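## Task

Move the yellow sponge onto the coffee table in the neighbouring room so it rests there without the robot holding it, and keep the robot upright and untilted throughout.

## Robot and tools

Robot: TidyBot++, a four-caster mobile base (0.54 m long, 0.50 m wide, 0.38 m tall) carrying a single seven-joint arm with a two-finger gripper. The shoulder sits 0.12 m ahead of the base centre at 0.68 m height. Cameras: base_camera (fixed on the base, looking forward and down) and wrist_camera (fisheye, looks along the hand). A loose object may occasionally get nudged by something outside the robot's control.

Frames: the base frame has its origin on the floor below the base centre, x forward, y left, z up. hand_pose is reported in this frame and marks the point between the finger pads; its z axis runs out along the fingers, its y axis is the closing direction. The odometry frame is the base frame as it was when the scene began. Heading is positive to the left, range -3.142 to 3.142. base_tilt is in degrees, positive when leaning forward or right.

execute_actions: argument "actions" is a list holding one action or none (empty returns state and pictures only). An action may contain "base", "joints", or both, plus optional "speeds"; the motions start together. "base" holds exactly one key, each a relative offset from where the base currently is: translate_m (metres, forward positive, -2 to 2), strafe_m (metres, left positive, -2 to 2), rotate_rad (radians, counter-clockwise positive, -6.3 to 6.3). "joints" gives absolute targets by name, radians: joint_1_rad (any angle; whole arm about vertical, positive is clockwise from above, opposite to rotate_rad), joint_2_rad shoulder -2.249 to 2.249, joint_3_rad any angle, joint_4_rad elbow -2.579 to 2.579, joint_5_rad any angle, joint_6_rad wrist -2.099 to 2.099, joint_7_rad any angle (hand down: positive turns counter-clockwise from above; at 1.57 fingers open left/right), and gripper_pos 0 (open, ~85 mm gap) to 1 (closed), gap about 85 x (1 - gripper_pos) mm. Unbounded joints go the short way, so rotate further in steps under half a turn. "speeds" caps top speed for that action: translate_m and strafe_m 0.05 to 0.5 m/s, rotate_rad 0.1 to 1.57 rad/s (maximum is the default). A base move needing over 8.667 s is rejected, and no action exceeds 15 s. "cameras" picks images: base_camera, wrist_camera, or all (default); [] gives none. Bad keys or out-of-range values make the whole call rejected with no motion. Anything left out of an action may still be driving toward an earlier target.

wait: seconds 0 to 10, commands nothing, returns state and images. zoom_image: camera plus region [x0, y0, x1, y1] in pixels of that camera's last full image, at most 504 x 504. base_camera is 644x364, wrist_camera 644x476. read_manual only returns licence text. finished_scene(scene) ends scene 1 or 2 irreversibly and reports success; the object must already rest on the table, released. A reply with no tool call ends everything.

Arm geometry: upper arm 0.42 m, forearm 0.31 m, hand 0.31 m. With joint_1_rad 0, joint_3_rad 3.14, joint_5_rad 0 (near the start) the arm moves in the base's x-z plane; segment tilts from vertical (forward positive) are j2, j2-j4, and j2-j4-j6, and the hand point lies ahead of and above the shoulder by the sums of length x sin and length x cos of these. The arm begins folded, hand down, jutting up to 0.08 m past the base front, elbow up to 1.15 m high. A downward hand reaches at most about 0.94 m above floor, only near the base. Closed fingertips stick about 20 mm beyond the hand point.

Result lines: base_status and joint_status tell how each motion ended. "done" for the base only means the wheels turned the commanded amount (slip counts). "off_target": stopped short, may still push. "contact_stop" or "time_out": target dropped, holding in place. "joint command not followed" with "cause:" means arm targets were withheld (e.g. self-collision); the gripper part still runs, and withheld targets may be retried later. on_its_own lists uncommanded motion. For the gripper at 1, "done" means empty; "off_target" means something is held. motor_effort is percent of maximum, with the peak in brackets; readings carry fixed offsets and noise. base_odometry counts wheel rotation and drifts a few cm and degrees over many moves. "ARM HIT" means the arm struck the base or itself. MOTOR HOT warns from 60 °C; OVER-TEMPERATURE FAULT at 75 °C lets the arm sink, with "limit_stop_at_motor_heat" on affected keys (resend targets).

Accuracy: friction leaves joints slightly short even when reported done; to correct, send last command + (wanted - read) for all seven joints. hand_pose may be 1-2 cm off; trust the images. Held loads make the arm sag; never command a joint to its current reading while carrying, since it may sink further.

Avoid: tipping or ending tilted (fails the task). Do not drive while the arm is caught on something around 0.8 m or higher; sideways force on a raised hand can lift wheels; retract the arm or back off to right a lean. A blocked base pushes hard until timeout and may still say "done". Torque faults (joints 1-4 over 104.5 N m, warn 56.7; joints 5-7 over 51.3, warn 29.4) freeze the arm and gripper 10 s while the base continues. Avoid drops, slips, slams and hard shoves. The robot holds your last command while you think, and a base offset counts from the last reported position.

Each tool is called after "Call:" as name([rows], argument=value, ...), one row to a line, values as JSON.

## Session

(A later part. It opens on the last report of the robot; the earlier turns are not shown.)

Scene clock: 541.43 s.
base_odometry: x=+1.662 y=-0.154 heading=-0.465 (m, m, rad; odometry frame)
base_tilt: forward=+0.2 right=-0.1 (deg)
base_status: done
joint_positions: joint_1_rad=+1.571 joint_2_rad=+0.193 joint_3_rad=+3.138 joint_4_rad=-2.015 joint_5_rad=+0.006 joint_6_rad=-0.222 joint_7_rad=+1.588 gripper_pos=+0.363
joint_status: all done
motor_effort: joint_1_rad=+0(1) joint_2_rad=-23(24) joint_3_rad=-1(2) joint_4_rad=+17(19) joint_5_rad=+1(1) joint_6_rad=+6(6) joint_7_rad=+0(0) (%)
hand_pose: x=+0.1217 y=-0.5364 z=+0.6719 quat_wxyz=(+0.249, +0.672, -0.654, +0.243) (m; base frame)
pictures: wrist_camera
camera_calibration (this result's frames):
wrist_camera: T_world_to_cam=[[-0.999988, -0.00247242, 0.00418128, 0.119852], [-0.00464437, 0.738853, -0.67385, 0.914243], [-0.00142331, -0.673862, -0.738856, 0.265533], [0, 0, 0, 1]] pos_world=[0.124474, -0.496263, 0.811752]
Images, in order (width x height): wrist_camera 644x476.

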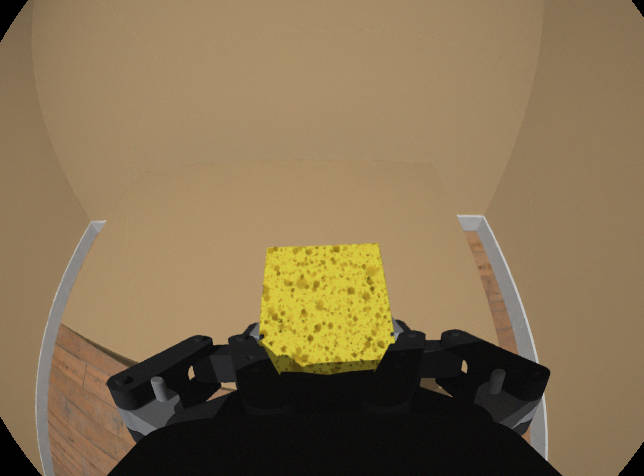

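Call:
execute_actions([
  {"joints": {"joint_2_rad": 0.82, "joint_4_rad": -1.56, "joint_6_rad": -0.02}},
], cameras=["wrist_camera"])

Scene clock: 561.60 s.
base_odometry: x=+1.662 y=-0.154 heading=-0.465 (m, m, rad; odometry frame)
base_tilt: forward=+0.2 right=+0.0 (deg)
base_status: not commanded
joint_positions: joint_1_rad=+1.571 joint_2_rad=+0.819 joint_3_rad=+3.138 joint_4_rad=-1.582 joint_5_rad=+0.006 joint_6_rad=-0.059 joint_7_rad=+1.588 gripper_pos=+0.363
joint_status: all done
motor_effort: joint_1_rad=+0(0) joint_2_rad=-40(40) joint_3_rad=-1(1) joint_4_rad=+15(17) joint_5_rad=+0(1) joint_6_rad=+5(6) joint_7_rad=+0(0) (%)
hand_pose: x=+0.1224 y=-0.7156 z=+0.4956 quat_wxyz=(+0.238, +0.675, -0.658, +0.235) (m; base frame)
pictures: wrist_camera
camera_calibration (this result's frames):
wrist_camera: T_world_to_cam=[[-0.999996, -0.00237811, 0.0016728, 0.122123], [-0.0028938, 0.758227, -0.651984, 0.93069], [0.000282122, -0.651986, -0.758231, 0.0395293], [0, 0, 0, 1]] pos_world=[0.124805, -0.679612, 0.636563]
Images, in order (width x height): wrist_camera 644x476.

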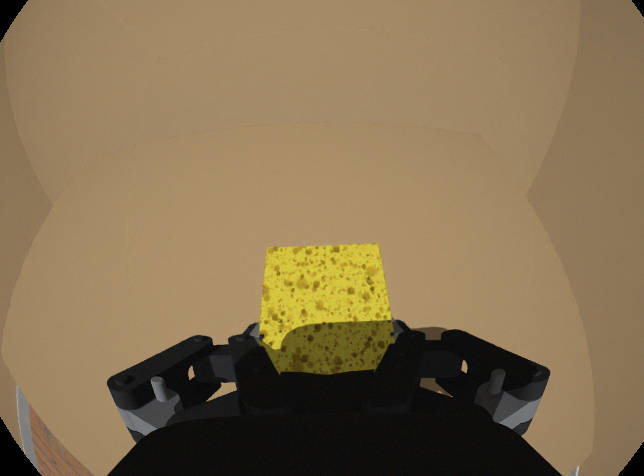

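Call:
zoom_image(camera="wrist_camera", region=[420, 90, 620, 290])

Region (420, 90, 620, 290) of wrist_camera's 644x476 image, scaled by 2.520.

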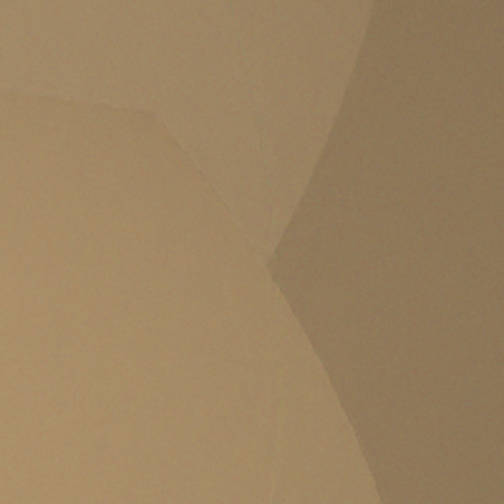

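Call:
execute_actions([
  {"joints": {"joint_2_rad": 0.88, "joint_6_rad": 0.051}},
], cameras=["wrist_camera"])

Scene clock: 583.43 s.
base_odometry: x=+1.662 y=-0.154 heading=-0.465 (m, m, rad; odometry frame)
base_tilt: forward=+0.2 right=-0.1 (deg)
base_status: not commanded
joint_positions: joint_1_rad=+1.571 joint_2_rad=+0.875 joint_3_rad=+3.138 joint_4_rad=-1.578 joint_5_rad=+0.006 joint_6_rad=+0.015 joint_7_rad=+1.588 gripper_pos=+0.363
joint_status: all done
motor_effort: joint_1_rad=+0(0) joint_2_rad=-40(43) joint_3_rad=-1(1) joint_4_rad=+14(15) joint_5_rad=+1(1) joint_6_rad=+6(6) joint_7_rad=+0(0) (%)
hand_pose: x=+0.1226 y=-0.7239 z=+0.4711 quat_wxyz=(+0.245, +0.672, -0.655, +0.242) (m; base frame)
pictures: wrist_camera
camera_calibration (this result's frames):
wrist_camera: T_world_to_cam=[[-0.999996, -0.00246254, 0.00119137, 0.122461], [-0.00262875, 0.744507, -0.66761, 0.918338], [0.000757034, -0.66761, -0.744511, -0.00226295], [0, 0, 0, 1]] pos_world=[0.124876, -0.684918, 0.61126]
Images, in order (width x height): wrist_camera 644x476.

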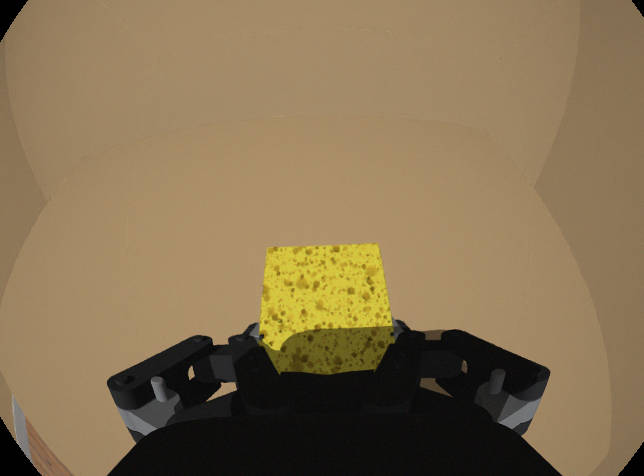

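Call:
zoom_image(camera="wrist_camera", region=[420, 90, 640, 310])

Region (420, 90, 640, 310) of wrist_camera's 644x476 image, scaled by 2.291.

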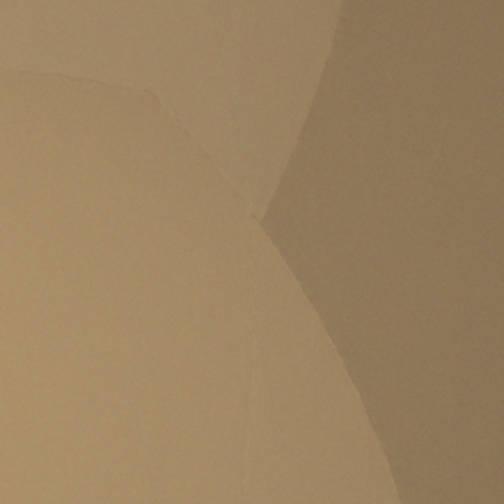

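Call:
execute_actions([
  {"joints": {"gripper_pos": 0.0}},
], cameras=["wrist_camera"])

Scene clock: 598.87 s.
base_odometry: x=+1.662 y=-0.154 heading=-0.465 (m, m, rad; odometry frame)
base_tilt: forward=+0.3 right=-0.1 (deg)
base_status: not commanded
joint_positions: joint_1_rad=+1.571 joint_2_rad=+0.875 joint_3_rad=+3.138 joint_4_rad=-1.578 joint_5_rad=+0.006 joint_6_rad=+0.015 joint_7_rad=+1.588 gripper_pos=+0.000
joint_status: all done
motor_effort: joint_1_rad=+0(0) joint_2_rad=-40(40) joint_3_rad=-1(1) joint_4_rad=+15(14) joint_5_rad=+1(1) joint_6_rad=+5(6) joint_7_rad=+0(0) (%)
hand_pose: x=+0.1226 y=-0.7239 z=+0.4711 quat_wxyz=(+0.245, +0.672, -0.655, +0.242) (m; base frame)
pictures: wrist_camera
camera_calibration (this result's frames):
wrist_camera: T_world_to_cam=[[-0.999996, -0.00246278, 0.00119136, 0.122461], [-0.00262893, 0.744507, -0.66761, 0.918338], [0.000757198, -0.66761, -0.74451, -0.00226305], [0, 0, 0, 1]] pos_world=[0.124876, -0.684918, 0.61126]
Images, in order (width x height): wrist_camera 644x476.

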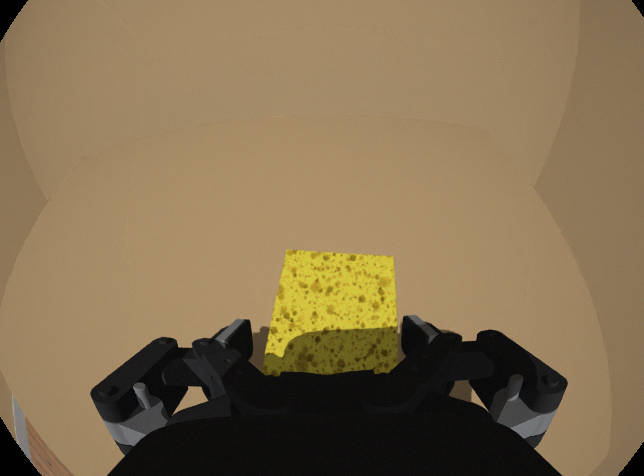

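Call:
execute_actions([
  {"joints": {"joint_2_rad": 0.68}},
], cameras=["wrist_camera"])

Scene clock: 604.07 s.
base_odometry: x=+1.662 y=-0.154 heading=-0.465 (m, m, rad; odometry frame)
base_tilt: forward=+0.2 right=-0.1 (deg)
base_status: not commanded
joint_positions: joint_1_rad=+1.571 joint_2_rad=+0.675 joint_3_rad=+3.138 joint_4_rad=-1.569 joint_5_rad=+0.006 joint_6_rad=+0.018 joint_7_rad=+1.588 gripper_pos=+0.000
joint_status: all done
motor_effort: joint_1_rad=+0(0) joint_2_rad=-38(42) joint_3_rad=-1(1) joint_4_rad=+18(18) joint_5_rad=+0(0) joint_6_rad=+7(7) joint_7_rad=+0(0) (%)
hand_pose: x=+0.1226 y=-0.7555 z=+0.6245 quat_wxyz=(+0.315, +0.642, -0.626, +0.310) (m; base frame)
pictures: wrist_camera
camera_calibration (this result's frames):
wrist_camera: T_world_to_cam=[[-0.999996, -0.00214815, 0.00161963, 0.122179], [-0.00257215, 0.586952, -0.809618, 1.01392], [0.000788537, -0.809619, -0.586956, -0.114858], [0, 0, 0, 1]] pos_world=[0.124877, -0.687853, 0.753274]
Images, in order (width x height): wrist_camera 644x476.

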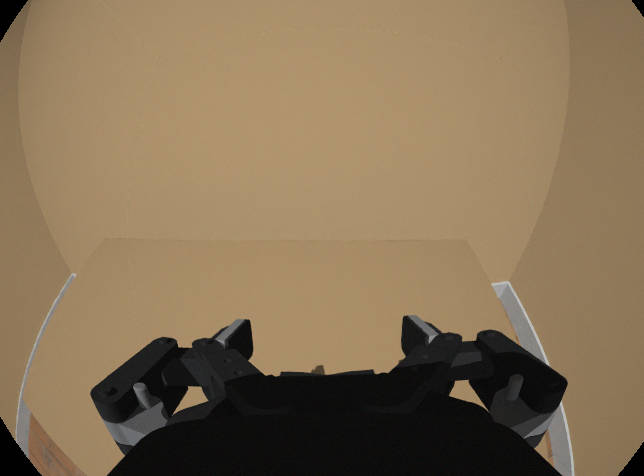

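Call:
finished_scene(scene=1)

The scene is finished: the task was done.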